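# Crack an egg into a bowl, shells to waste

## Task

Break the egg open, tip its contents (a single firm yolk, no white) into the white bowl, and drop both shell halves into the dark green waste bowl. At the end both bowls must stand upright and everything in them must be at rest, held there by nothing from the robot. The shell splits around its middle when struck or pressed firmly there, whether by a fingertip, the table or something else. Before the halves are separated, pressing like that near an end, or pressing far too hard anywhere, crushes the egg and the task fails. After the crack the halves can be pulled apart. Finish by releasing everything and withdrawing the hand.

## Robot and tools

Robot: a single arm, with a force-torque sensor at the flange, carrying a five-finger right hand. A fixed bracket on the little-finger side of the wrist sticks out and can strike objects.

Scene frame: origin on the table top under the arm base, +z up, +y to the left when facing along +x. Positions are in metres and the orientation is a wxyz quaternion. Hand point: a spot 0.05 m in front of the palm, where index pad and thumb tip meet in a pinch. Its +z runs along the straightened fingers, +y points out of the palm, and +x runs across the palm away from the thumb. Straight fingers extend 0.06 to 0.07 m past it along +z.

A row is 14 numbers, each in [-1, 1], in this order: dx, dy, dz, rx, ry, rz, little, ring, middle, index, thumb_bend, thumb_turn, force_limit, speed.
- dx..rz are an offset, not a pose. They are expressed in the hand point's own axes and measured from the hand point pose in the most recent result that reports it. Before any such result, and for second or later calls within one reply, they are measured from where the robot stands when the action begins. 1.0 equals 0.6 m of translation or 180 degrees. rx, ry, rz form one rotation vector. Each row in a list counts from that same base pose, not from the row before. All zeros sends the hand back to the base pose; it is not a pause.
- The five hand numbers are absolute targets: +1 open or straight, -1 curled shut. For thumb_turn, +1 puts the thumb beside the palm and -1 in front of it. Pinch: index -0.22, thumb_bend -0.75, thumb_turn -0.57. Turn the thumb before reaching the object. A full-hand wrap with the thumb in front holds objects 0.035 to 0.08 m wide.
- force_limit maps linearly from about 0 N at -1 to 10 N at +1 (15 N for the two thumb motors). It stops closing motors only. speed maps from near zero at -1 to full at +1; full speed covers a finger's travel in 0.6 s. For a soft grip, close with speed -0.9 or lower.

A motor starts only when its target changes by 0.01 or more. It locks once it reaches the target or force_limit, or after stalling. Repeat the same numbers to keep a grip. To grip harder, raise force_limit and send a more-closed target. To loosen, send a more-open target.

Tools:
- execute_actions: actions is a list with at most one item. An empty list only returns the state and pictures. {"rows": [...], "steps": n} runs 9 to 15 steps of 1/30 s; the last row repeats if rows are fewer than steps. {"steps": n} without rows waits up to 300 steps, counted from the previous result, so reply time counts toward it. Optional pictures: true. The last 9 steps of an action are held back and run while you compose the next reply.
- move: target is one 14-number row, offsets as above. The hand follows a straight path to it lasting 0.5 to 10 s. speed is in m/s, 0.002 to 0.5 (default 0.25); turning is capped at twice that in rad/s. stop_force (9 to 40 N, optional) ends the path when the wrist senses that much added push along the line to the target; the hand then backs off 2 steps and holds. It is unusable in the first 0.2 s and unreliable when the move rotates. Omit it when moving away from a contact. The result adds a move: line. Endings are done, off_target, moving, held, fault or contact. limits=paced means the pose was clipped; limits=held means the clearance check blocked some steps.
- wait: seconds 0 to 10.
- zoom_image: camera (cam_head_left, cam_head_right, cam_high, cam_low, cam_wrist) and region [x0, y0, x1, y1] in pixels, at most 504 by 504.
- show_instructions: shows the reference images.
- finished_scene: scene = number of the current scene.

Results give the hand pose and velocities, Hand target, joint positions and torques, wrist force and torque along the hand point's axes, and per-motor hand_measured, hand_stopped_by (moving, target, force, stalled, fault) and hand_load_n (positive means pushed open). Loads near 0 mean the grip is lost. HELD marks steps on which a command was not sent. "pose unreachable" means the clearance check altered or blocked the command.

Each step clips the commanded pose to within 100 mm and 16 degrees of the measured one, and motion trails commands by about 0.17 s, so confirm large moves in the next result.

Avoid: 150 N on any arm part or 24.9 N m on a wrist joint, which stops the arm for 10 s. The arm is stiff, so aiming even slightly past a firm contact can fault it; approach slowly. Use light knocks at the egg's middle only, drop nothing, knock nothing off the table, keep both bowls upright, and let go before finishing.

Each tool is called after ">>>" as name(argument=value, ...) on one line, values as JSON.

Reference images:

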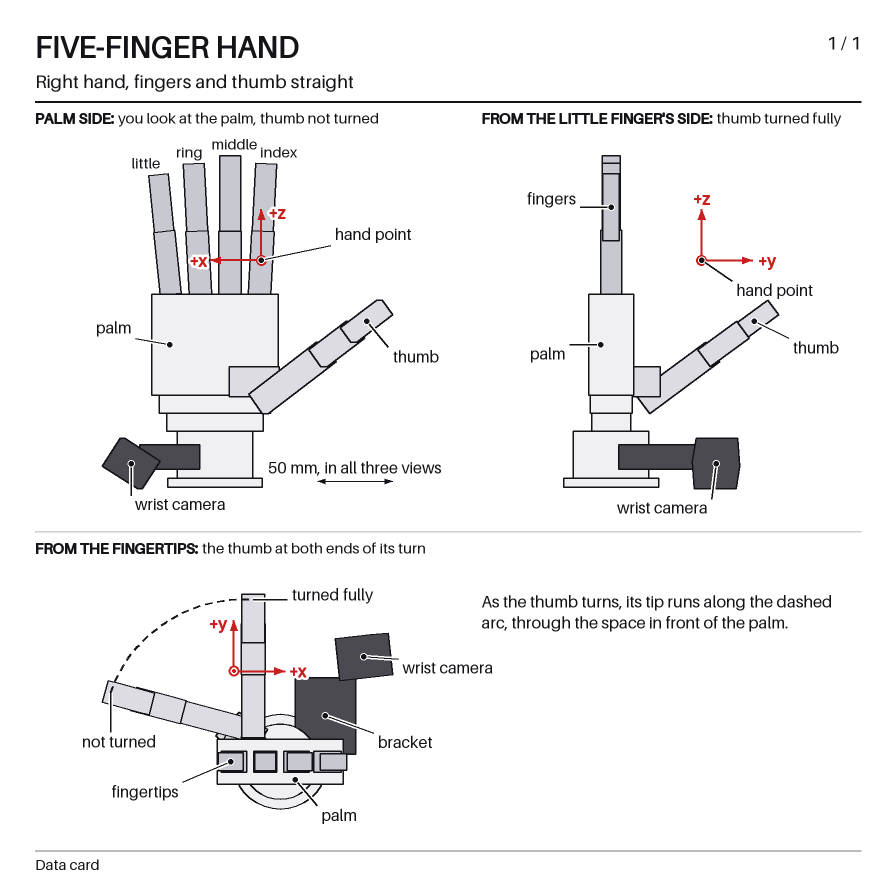

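## Session

>>> execute_actions(actions=[])

Scene clock: 0.00 s of 6600.00 s.
end_effector_position=(+0.6553, +0.0522, +0.3653) hand_measured=(+1.000, +1.000, +1.000, +1.000, +1.000, +1.000) hand_load_n=(+0.0, +0.0, +0.0, +0.0, +0.0, +0.0) hand_stopped_by=(target, target, target, target, target, target) hand_force_limit=0.00 hand_speed=-0.80 end_effector_quat_wxyz=(+0.572, +0.450, +0.679, -0.097) end_effector_velocity=(+0.000, -0.001, +0.000) end_effector_angular_velocity=(+0.000, -0.001, -0.002)
Joint positions: [ 0.226 -0.723  1.966 -1.438  2.439 -1.48 ]
Joint velocities: [-0.    -0.    -0.    -0.001  0.001  0.   ]
Joint torques (N m, as the arm reports them, + toward a larger angle): no reading
Wrist force (N, on the end effector, along its own x y z axes, offset not removed): no reading
Wrist torque (N m, same axes, about the end effector's origin, offset not removed): no reading
Hand target: +0.655, +0.052, +0.365; +0.572, +0.450, +0.679, -0.097

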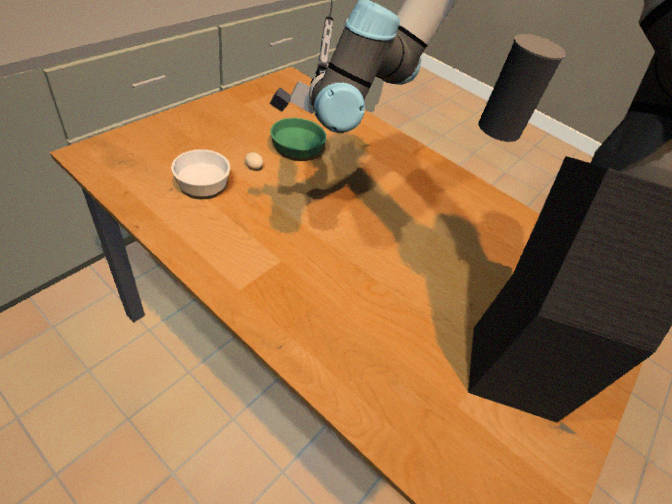

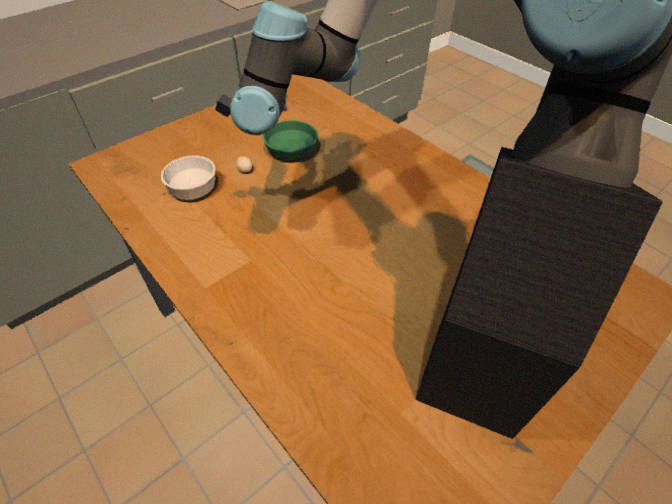

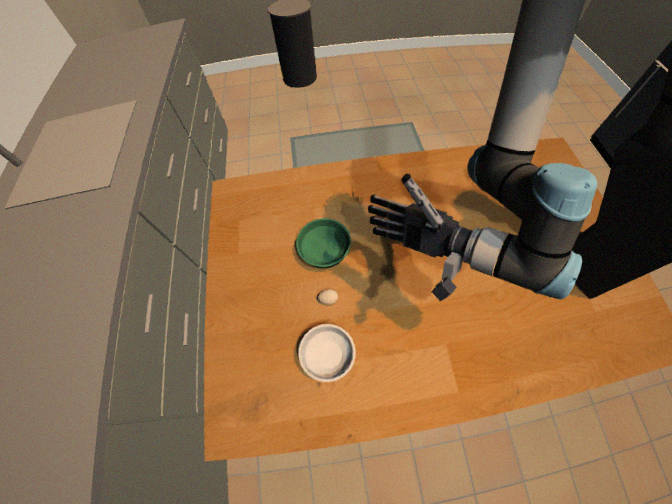

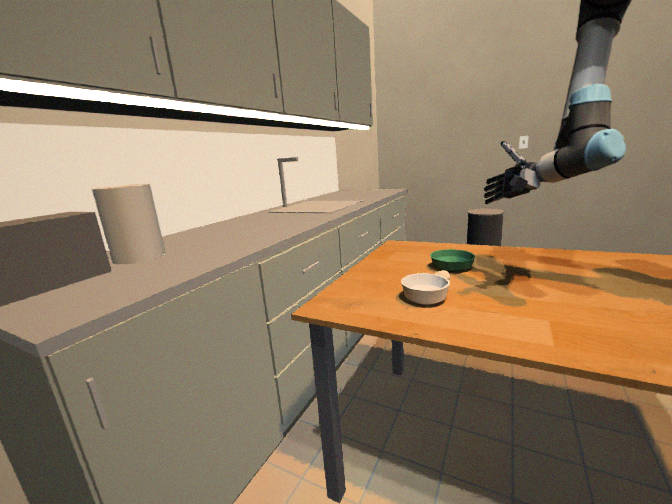

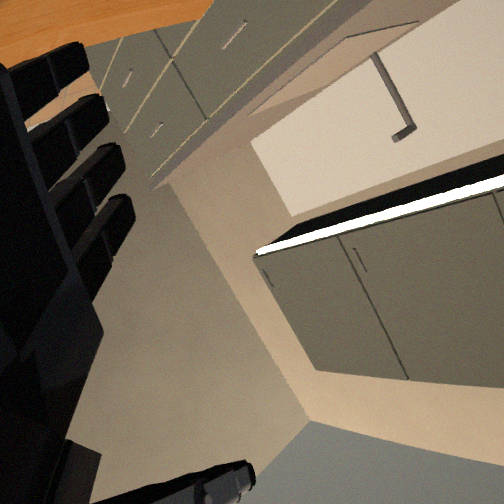

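>>> zoom_image(camera="cam_high", region=[250, 200, 410, 400])

>>> zoom_image(camera="cam_head_left", region=[160, 100, 340, 210])

Region (250, 200, 410, 400) of cam_high's 672x504 image, scaled by 2.520, with more detail than that image has; it fills the left 403 columns of this view, and the rest is white.

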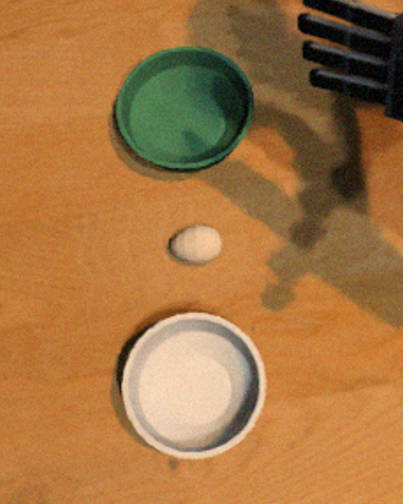

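Region (160, 100, 340, 210) of cam_head_left's 672x504 image, scaled by 2.800, with more detail than that image has.

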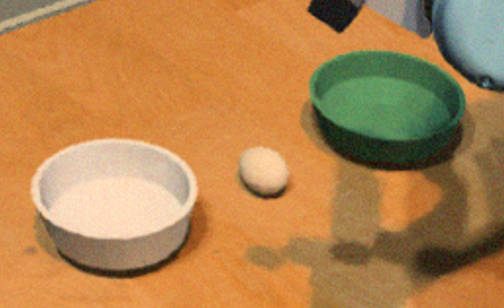

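>>> move(target=[0.332,0.014,0.235,0.122,0.256,-0.456,0.4,0.4,0.4,0.4,1,-1,-0.4,0])

>>> zoom_image(camera="cam_head_right", region=[140, 60, 340, 220])

Scene clock: 5.87 s of 6600.00 s.
end_effector_position=(+0.7691, +0.0654, +0.1504) hand_measured=(+0.400, +0.400, +0.400, +0.400, +1.000, -1.000) hand_load_n=(+0.0, +0.0, +0.0, +0.0, +0.0, +0.0) hand_stopped_by=(target, target, target, target, target, target) hand_force_limit=-0.40 hand_speed=0.00 end_effector_quat_wxyz=(+0.060, -0.018, +0.926, -0.372) end_effector_velocity=(+0.003, +0.000, -0.001) end_effector_angular_velocity=(+0.005, -0.004, +0.003)
Joint positions: [ 0.182  0.115  0.043  0.901  2.773 -1.845]
Joint velocities: [-0.002  0.035 -0.079  0.031 -0.007 -0.011]
Joint torques (N m, as the arm reports them, + toward a larger angle): [ 17.97 -46.47 -19.95   3.38  -1.16  -1.51]
Wrist force (N, on the end effector, along its own x y z axes, offset not removed): [4.2 0.1 -1.2]
Wrist torque (N m, same axes, about the end effector's origin, offset not removed): [0.23 -0.53 0.10]
Hand target: +0.769, +0.065, +0.150; +0.061, -0.018, +0.926, -0.371
Off the commanded pose: 0.001 m, 7 deg.
elbow stopped short: the move would have taken joint 3 (elbow) straighter than the controller allows; a more bent joint 3 avoids this.
Kept back: nothing.
move: off_target
camera_calibration (this result's frames):
cam_wrist: T_world_to_cam=[[0.130735, 0.736395, -0.663801, -0.0493779], [0.773394, 0.343163, 0.533012, -0.701956], [0.620299, -0.583063, -0.524659, -0.228673], [0, 0, 0, 1]] pos_world=[0.69119, 0.143917, 0.221398]

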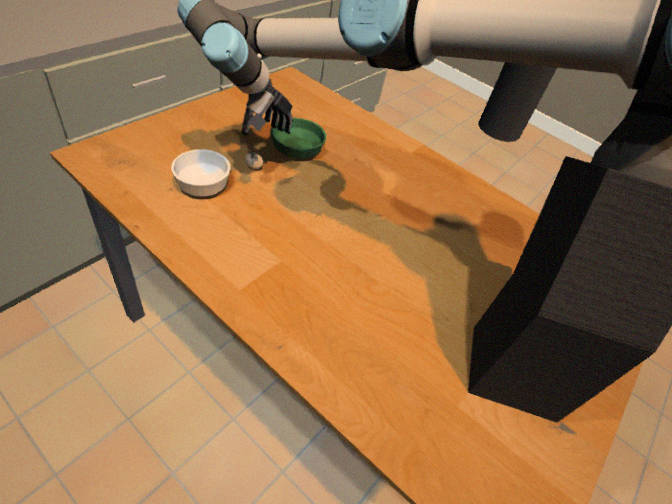

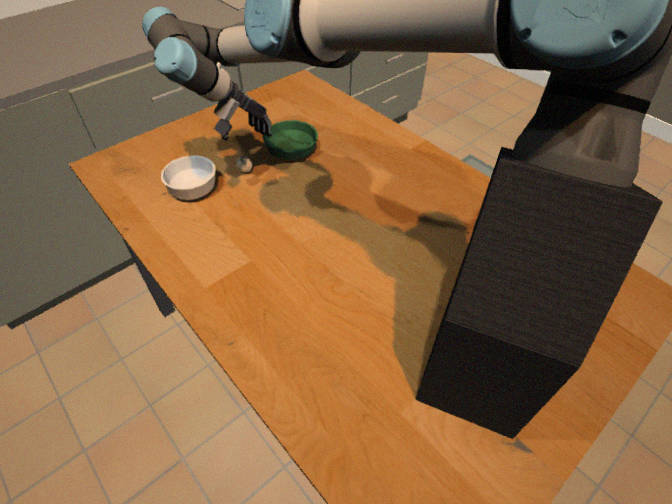

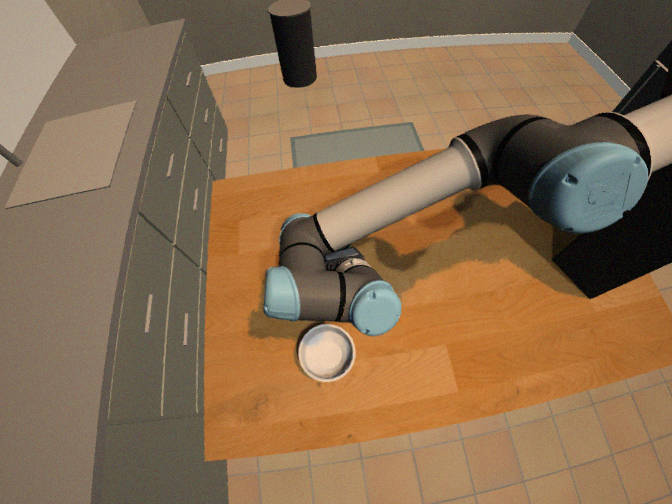

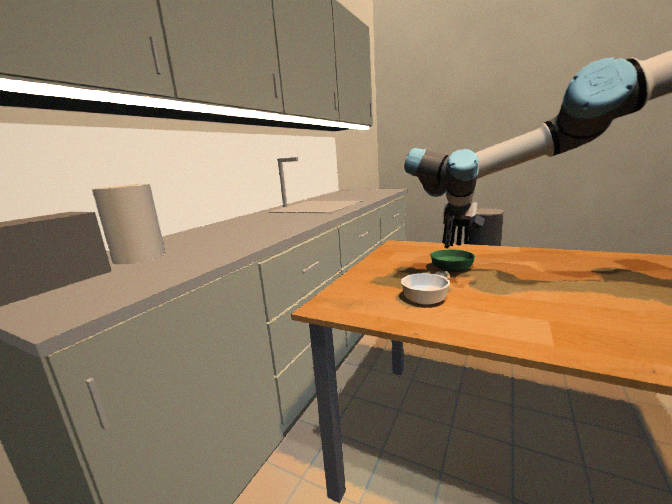

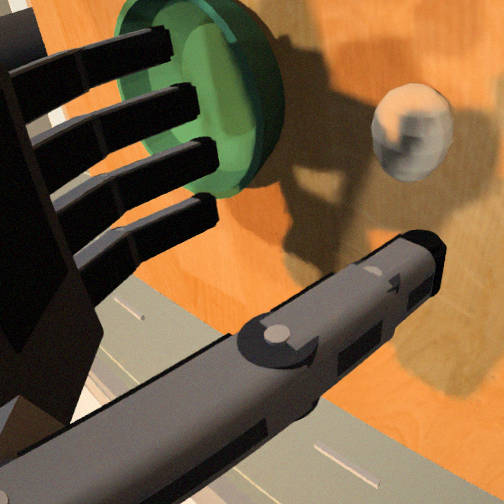

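Region (140, 60, 340, 220) of cam_head_right's 672x504 image, scaled by 2.520, with more detail than that image has; it fills the top 403 rows of this view, and the rest is white.

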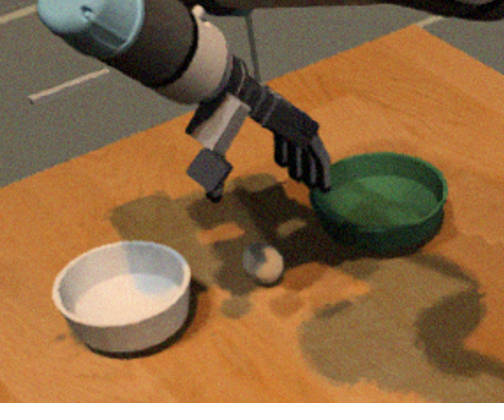

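>>> move(target=[-0.02,0.07,0.052,-0.004,-0.136,-0.181,0.2,0.2,0.2,0.2,0.6,-1,-0.4,0], speed=0.15)

>>> zoom_image(camera="cam_low", region=[380, 190, 540, 310])

Scene clock: 10.63 s of 6600.00 s.
end_effector_position=(+0.7854, +0.0753, +0.1003) hand_measured=(+0.200, +0.200, +0.200, +0.200, +0.600, -1.000) hand_load_n=(+0.0, +0.0, +0.0, +0.0, +0.0, +0.0) hand_stopped_by=(target, target, target, target, target, target) hand_force_limit=-0.40 hand_speed=0.00 end_effector_quat_wxyz=(+0.146, -0.352, +0.854, -0.356) end_effector_velocity=(+0.001, +0.000, -0.000) end_effector_angular_velocity=(+0.000, -0.006, +0.015)
Joint positions: [ 0.097 -0.3    0.923 -0.165  2.374 -2.97 ]
Joint velocities: [-0.003 -0.006  0.012 -0.016 -0.015 -0.016]
Joint torques (N m, as the arm reports them, + toward a larger angle): [ 15.58 -57.56  -3.76  -0.43  -1.93  -1.66]
Wrist force (N, on the end effector, along its own x y z axes, offset not removed): [-2.7 -0.4 3.4]
Wrist torque (N m, same axes, about the end effector's origin, offset not removed): [-0.23 0.25 -0.16]
Hand target: +0.785, +0.075, +0.100; +0.146, -0.352, +0.853, -0.356
Off the commanded pose: 0.000 m, 0 deg.
Kept back: nothing.
move: done
camera_calibration (this result's frames):
cam_wrist: T_world_to_cam=[[-0.413218, 0.58829, -0.695101, 0.349494], [0.395598, 0.803495, 0.444857, -0.420365], [0.820215, -0.0911579, -0.564745, -0.449351], [0, 0, 0, 1]] pos_world=[0.679277, 0.0911959, 0.176167]

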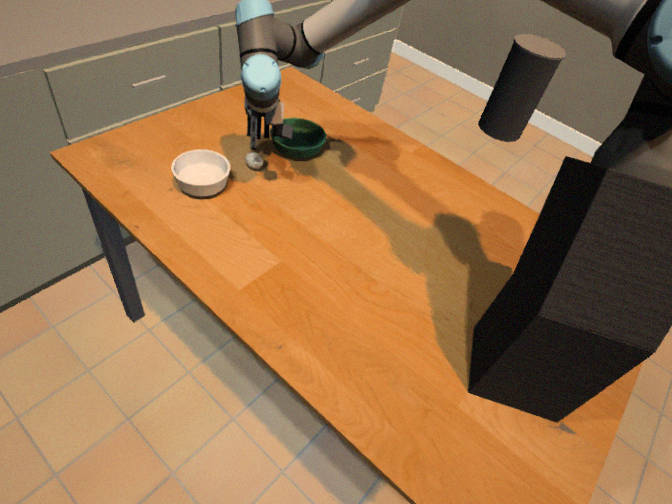

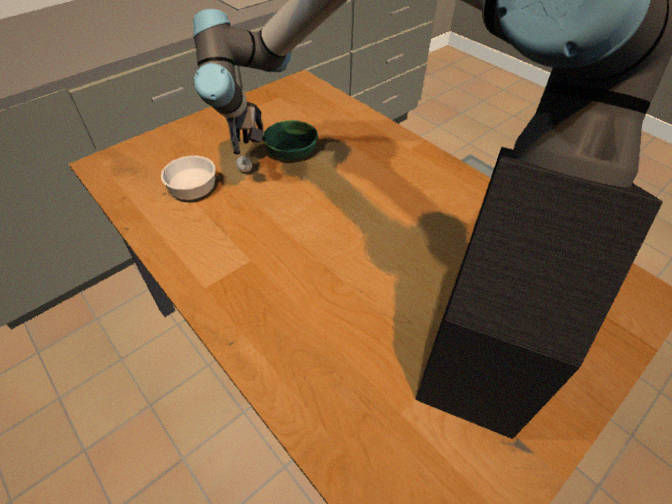

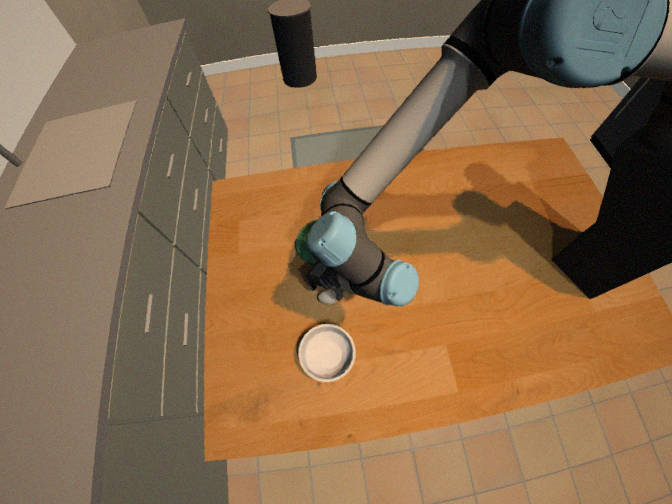

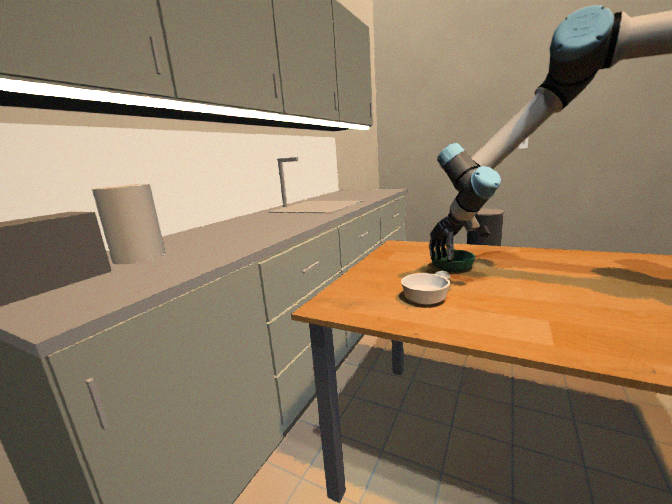

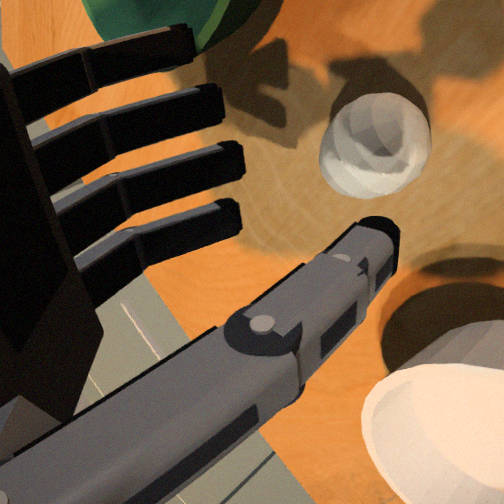

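Region (380, 190, 540, 310) of cam_low's 672x504 image, scaled by 3.150, with more detail than that image has; it fills the top 378 rows of this view, and the rest is white.

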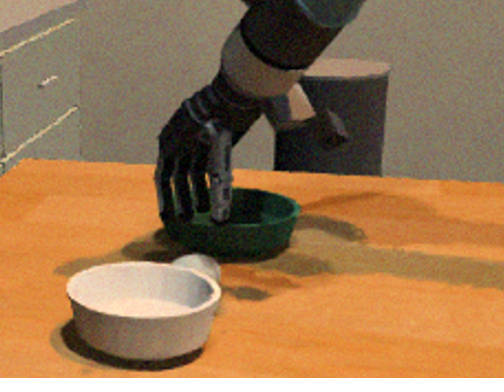

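>>> move(target=[0.003,0.063,0.078,0,0.059,0.059,-1,-1,0.3,0.3,0.8,-1,-0.4,0.5], speed=0.04, stop_force=9)

>>> zoom_image(camera="cam_head_right", region=[190, 110, 310, 200])

Scene clock: 14.90 s of 6600.00 s.
end_effector_position=(+0.7886, +0.0694, +0.0408) hand_measured=(-1.000, -1.000, +0.300, +0.300, +0.800, -1.000) hand_load_n=(+0.0, +0.0, +0.0, +0.0, +0.0, +0.0) hand_stopped_by=(target, target, target, target, target, target) hand_force_limit=-0.40 hand_speed=0.50 end_effector_quat_wxyz=(+0.099, -0.237, +0.892, -0.372) end_effector_velocity=(-0.001, +0.000, -0.003) end_effector_angular_velocity=(-0.000, +0.006, -0.011)
Joint positions: [ 0.092 -0.054  0.55   0.043  2.546 -2.724]
Joint velocities: [-0.     0.018 -0.031  0.026  0.009  0.014]
Joint torques (N m, as the arm reports them, + toward a larger angle): [ 16.71 -44.74 -18.02   2.65   2.65   1.72]
Wrist force (N, on the end effector, along its own x y z axes, offset not removed): [3.7 3.4 -3.3]
Wrist torque (N m, same axes, about the end effector's origin, offset not removed): [0.42 -0.60 0.34]
Hand target: +0.789, +0.069, +0.041; +0.099, -0.237, +0.892, -0.372
Off the commanded pose: 0.000 m, 0 deg.
Kept back: nothing.
move: done
camera_calibration (this result's frames):
cam_wrist: T_world_to_cam=[[-0.246624, 0.675176, -0.695208, 0.175447], [0.588852, 0.674155, 0.445835, -0.53385], [0.769694, -0.299421, -0.563842, -0.431843], [0, 0, 0, 1]] pos_world=[0.690016, 0.112137, 0.11649]

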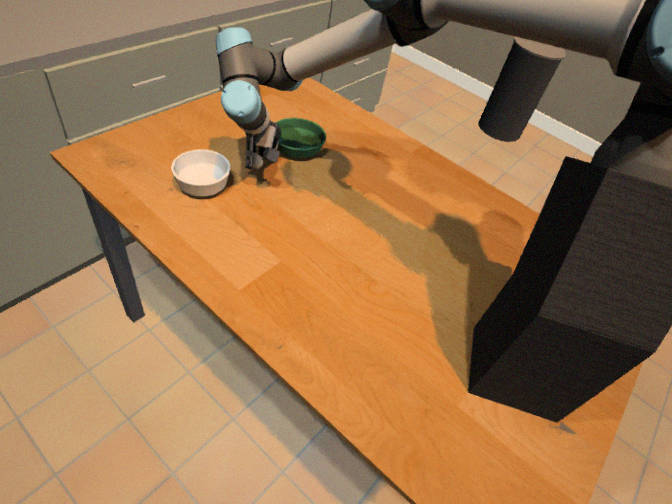

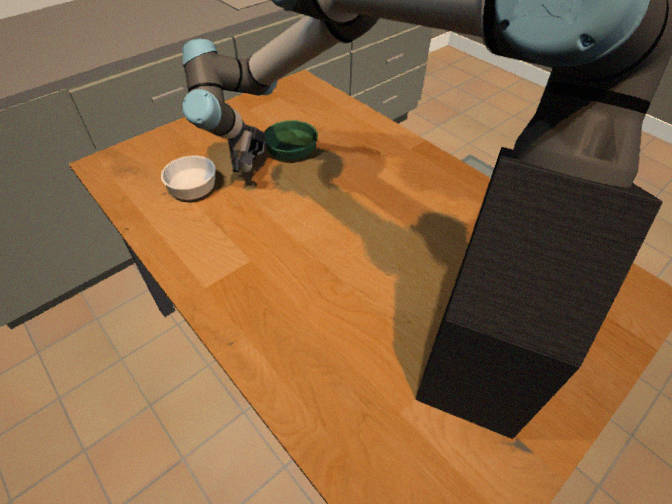

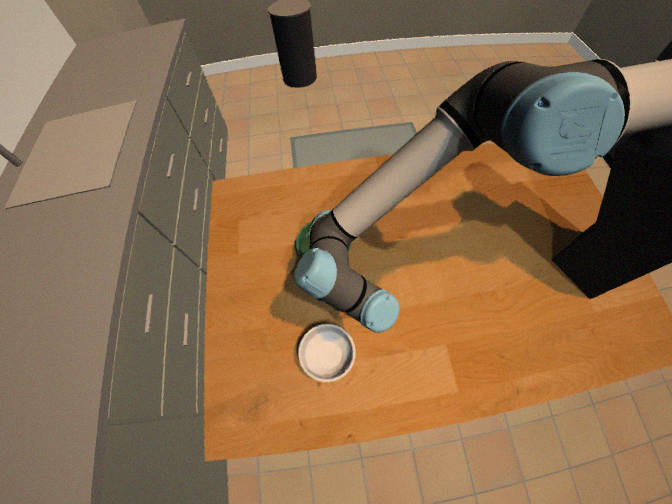

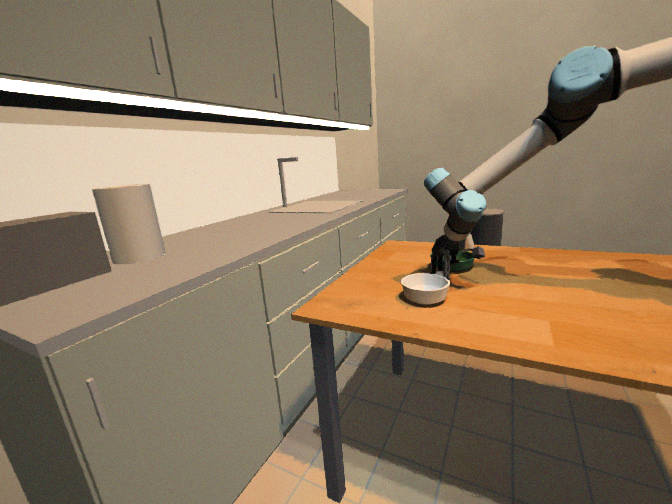

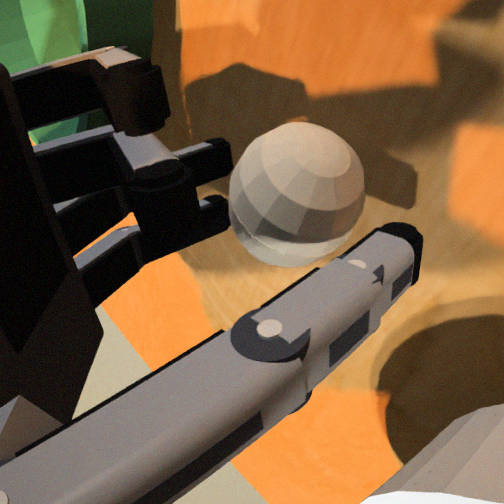

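Region (190, 110, 310, 200) of cam_head_right's 672x504 image, scaled by 4.200, with more detail than that image has; it fills the top 378 rows of this view, and the rest is white.

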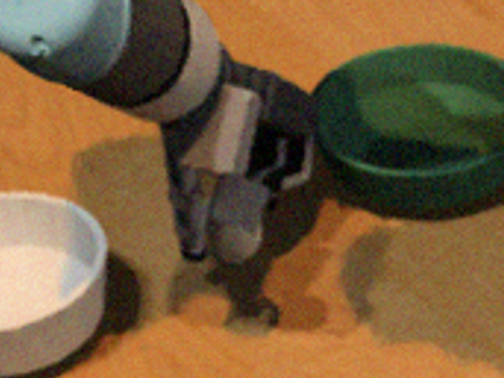

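Lower 1.2 cm, then close gently.

>>> move(target=[0,0.014,0.014,0,0,0,-1,-1,0.3,0.3,0.5,-1,-0.5,-0.8], speed=0.015, stop_force=9)

>>> move(target=[0,0,0,0,0,0,-1,-1,-0.3,-0.3,0.2,-1,-0.5,-0.9])

Scene clock: 16.87 s of 6600.00 s.
end_effector_position=(+0.7886, +0.0693, +0.0292) hand_measured=(-1.000, -1.000, +0.300, +0.300, +0.500, -1.000) hand_load_n=(+0.0, +0.0, -1.0, +0.0, +0.0, +0.0) hand_stopped_by=(target, target, target, target, target, target) hand_force_limit=-0.50 hand_speed=-0.80 end_effector_quat_wxyz=(+0.099, -0.237, +0.892, -0.372) end_effector_velocity=(+0.000, -0.001, +0.000) end_effector_angular_velocity=(-0.001, -0.000, -0.002)
Joint positions: [ 0.085 -0.028  0.52   0.041  2.54  -2.73 ]
Joint velocities: [ 0.    -0.    -0.     0.     0.002  0.   ]
Joint torques (N m, as the arm reports them, + toward a larger angle): [ 29.96 -52.39  -3.03   1.1    1.94   1.71]
Wrist force (N, on the end effector, along its own x y z axes, offset not removed): [3.4 -5.2 -11.0]
Wrist torque (N m, same axes, about the end effector's origin, offset not removed): [0.77 -0.15 0.02]
Hand target: +0.789, +0.069, +0.029; +0.099, -0.237, +0.892, -0.372
Off the commanded pose: 0.000 m, 0 deg.
Kept back: nothing.
move: contact
camera_calibration (this result's frames):
cam_wrist: T_world_to_cam=[[-0.246532, 0.675157, -0.695259, 0.167462], [0.588895, 0.674127, 0.44582, -0.528695], [0.769691, -0.299526, -0.56379, -0.438384], [0, 0, 0, 1]] pos_world=[0.69005, 0.112037, 0.104975]

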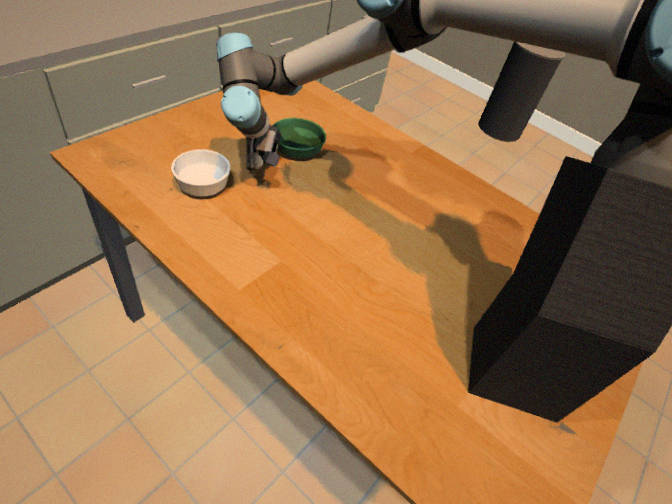

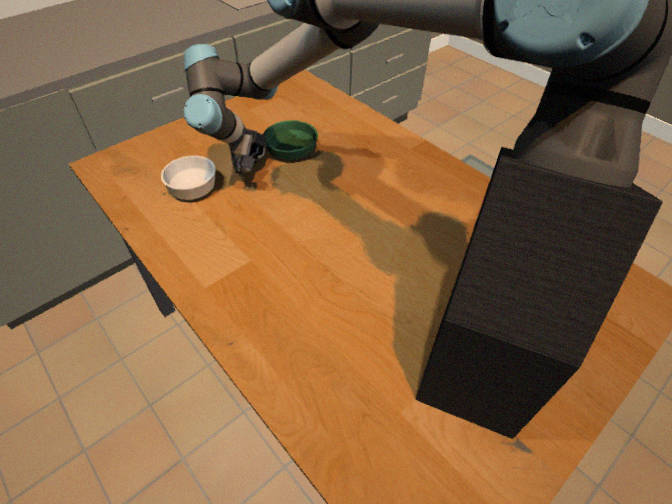

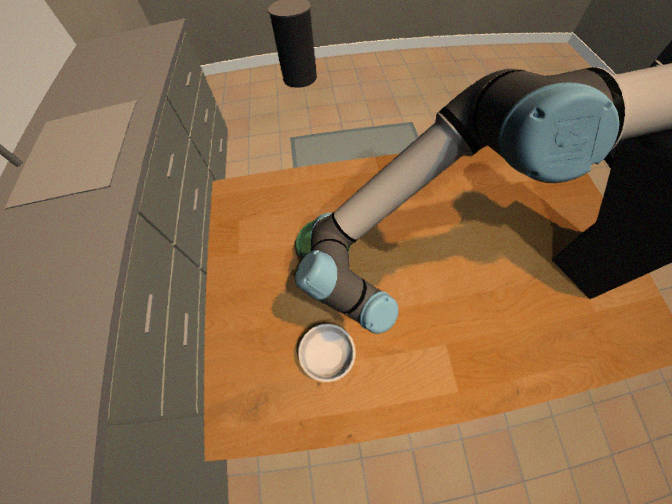

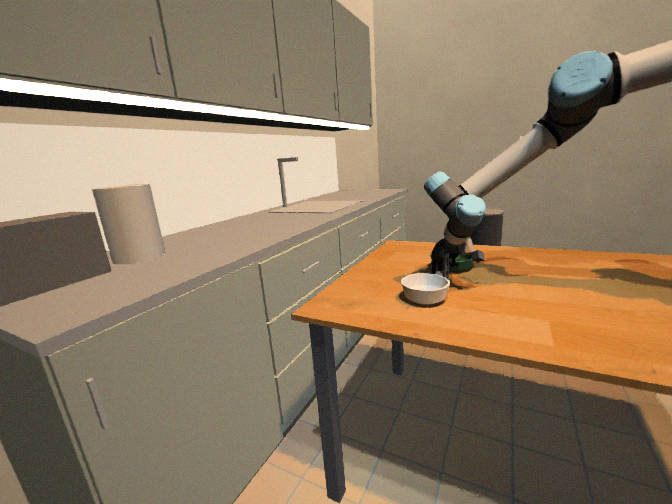

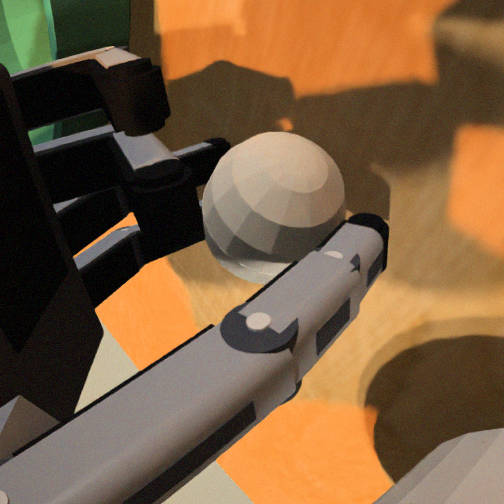

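Scene clock: 18.33 s of 6600.00 s.
end_effector_position=(+0.7886, +0.0693, +0.0293) hand_measured=(-1.000, -1.000, +0.290, +0.102, +0.372, -1.000) hand_load_n=(+0.0, +0.0, +3.5, +4.0, +3.5, -0.5) hand_stopped_by=(target, target, force, force, force, target) hand_force_limit=-0.50 hand_speed=-0.90 end_effector_quat_wxyz=(+0.099, -0.237, +0.892, -0.372) end_effector_velocity=(+0.000, -0.000, +0.000) end_effector_angular_velocity=(+0.000, +0.000, +0.001)
Joint positions: [ 0.085 -0.028  0.52   0.041  2.54  -2.73 ]
Joint velocities: [ 0.    -0.001 -0.     0.001 -0.001 -0.   ]
Joint torques (N m, as the arm reports them, + toward a larger angle): [ 29.45 -39.84  -4.11   1.18  -2.73   0.46]
Wrist force (N, on the end effector, along its own x y z axes, offset not removed): [0.4 -4.5 -2.9]
Wrist torque (N m, same axes, about the end effector's origin, offset not removed): [0.81 0.26 -0.08]
Hand target: +0.789, +0.069, +0.029; +0.099, -0.237, +0.892, -0.372
Off the commanded pose: 0.000 m, 0 deg.
Kept back: nothing.
move: done
camera_calibration (this result's frames):
cam_wrist: T_world_to_cam=[[-0.246492, 0.675157, -0.695273, 0.167452], [0.588914, 0.67411, 0.445821, -0.528711], [0.76969, -0.299564, -0.563772, -0.438382], [0, 0, 0, 1]] pos_world=[0.690058, 0.112029, 0.104988]

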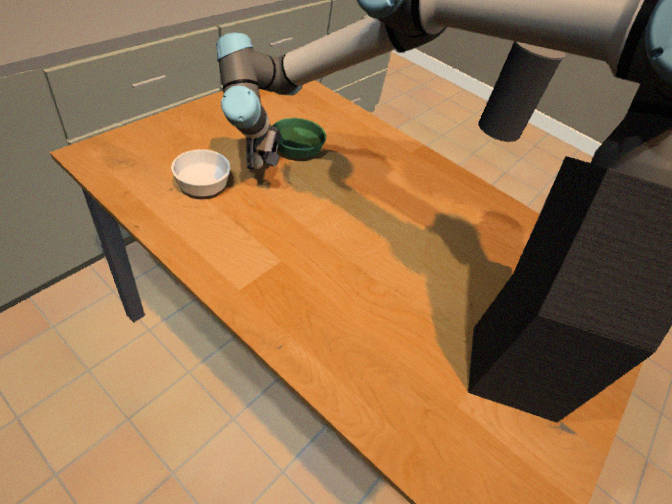

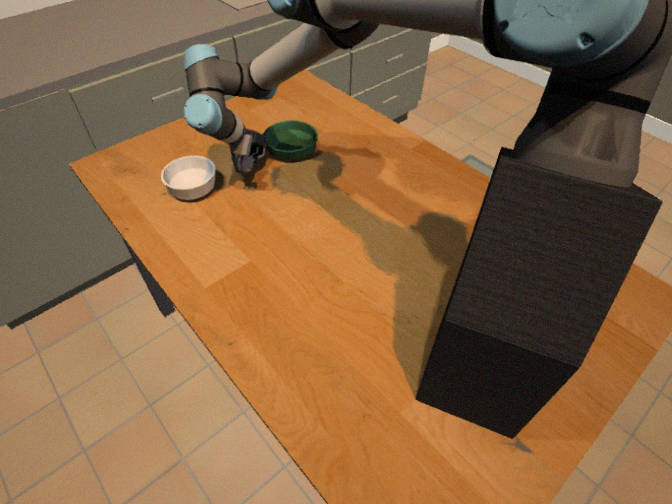

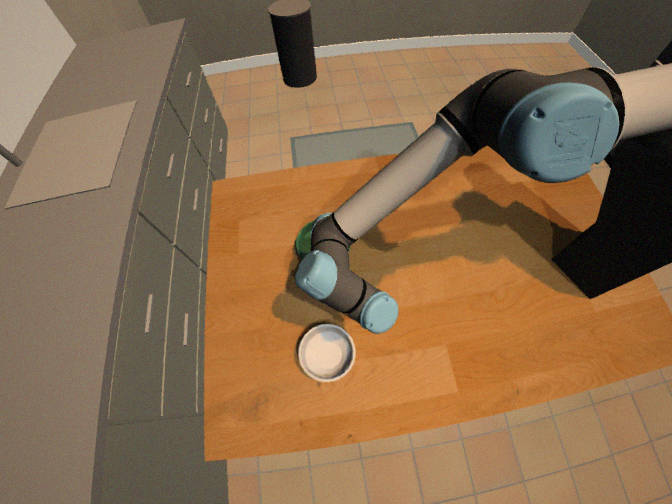

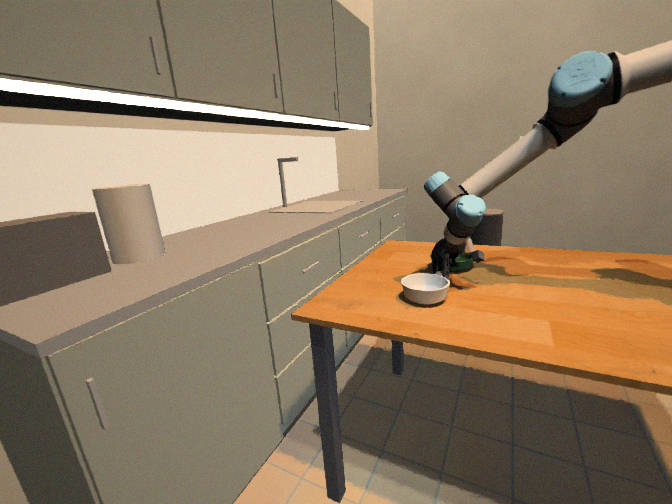

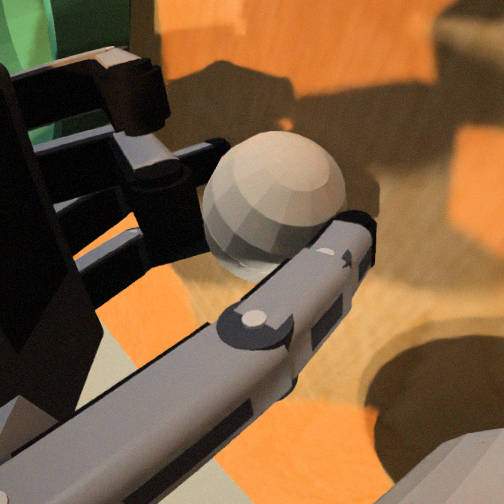

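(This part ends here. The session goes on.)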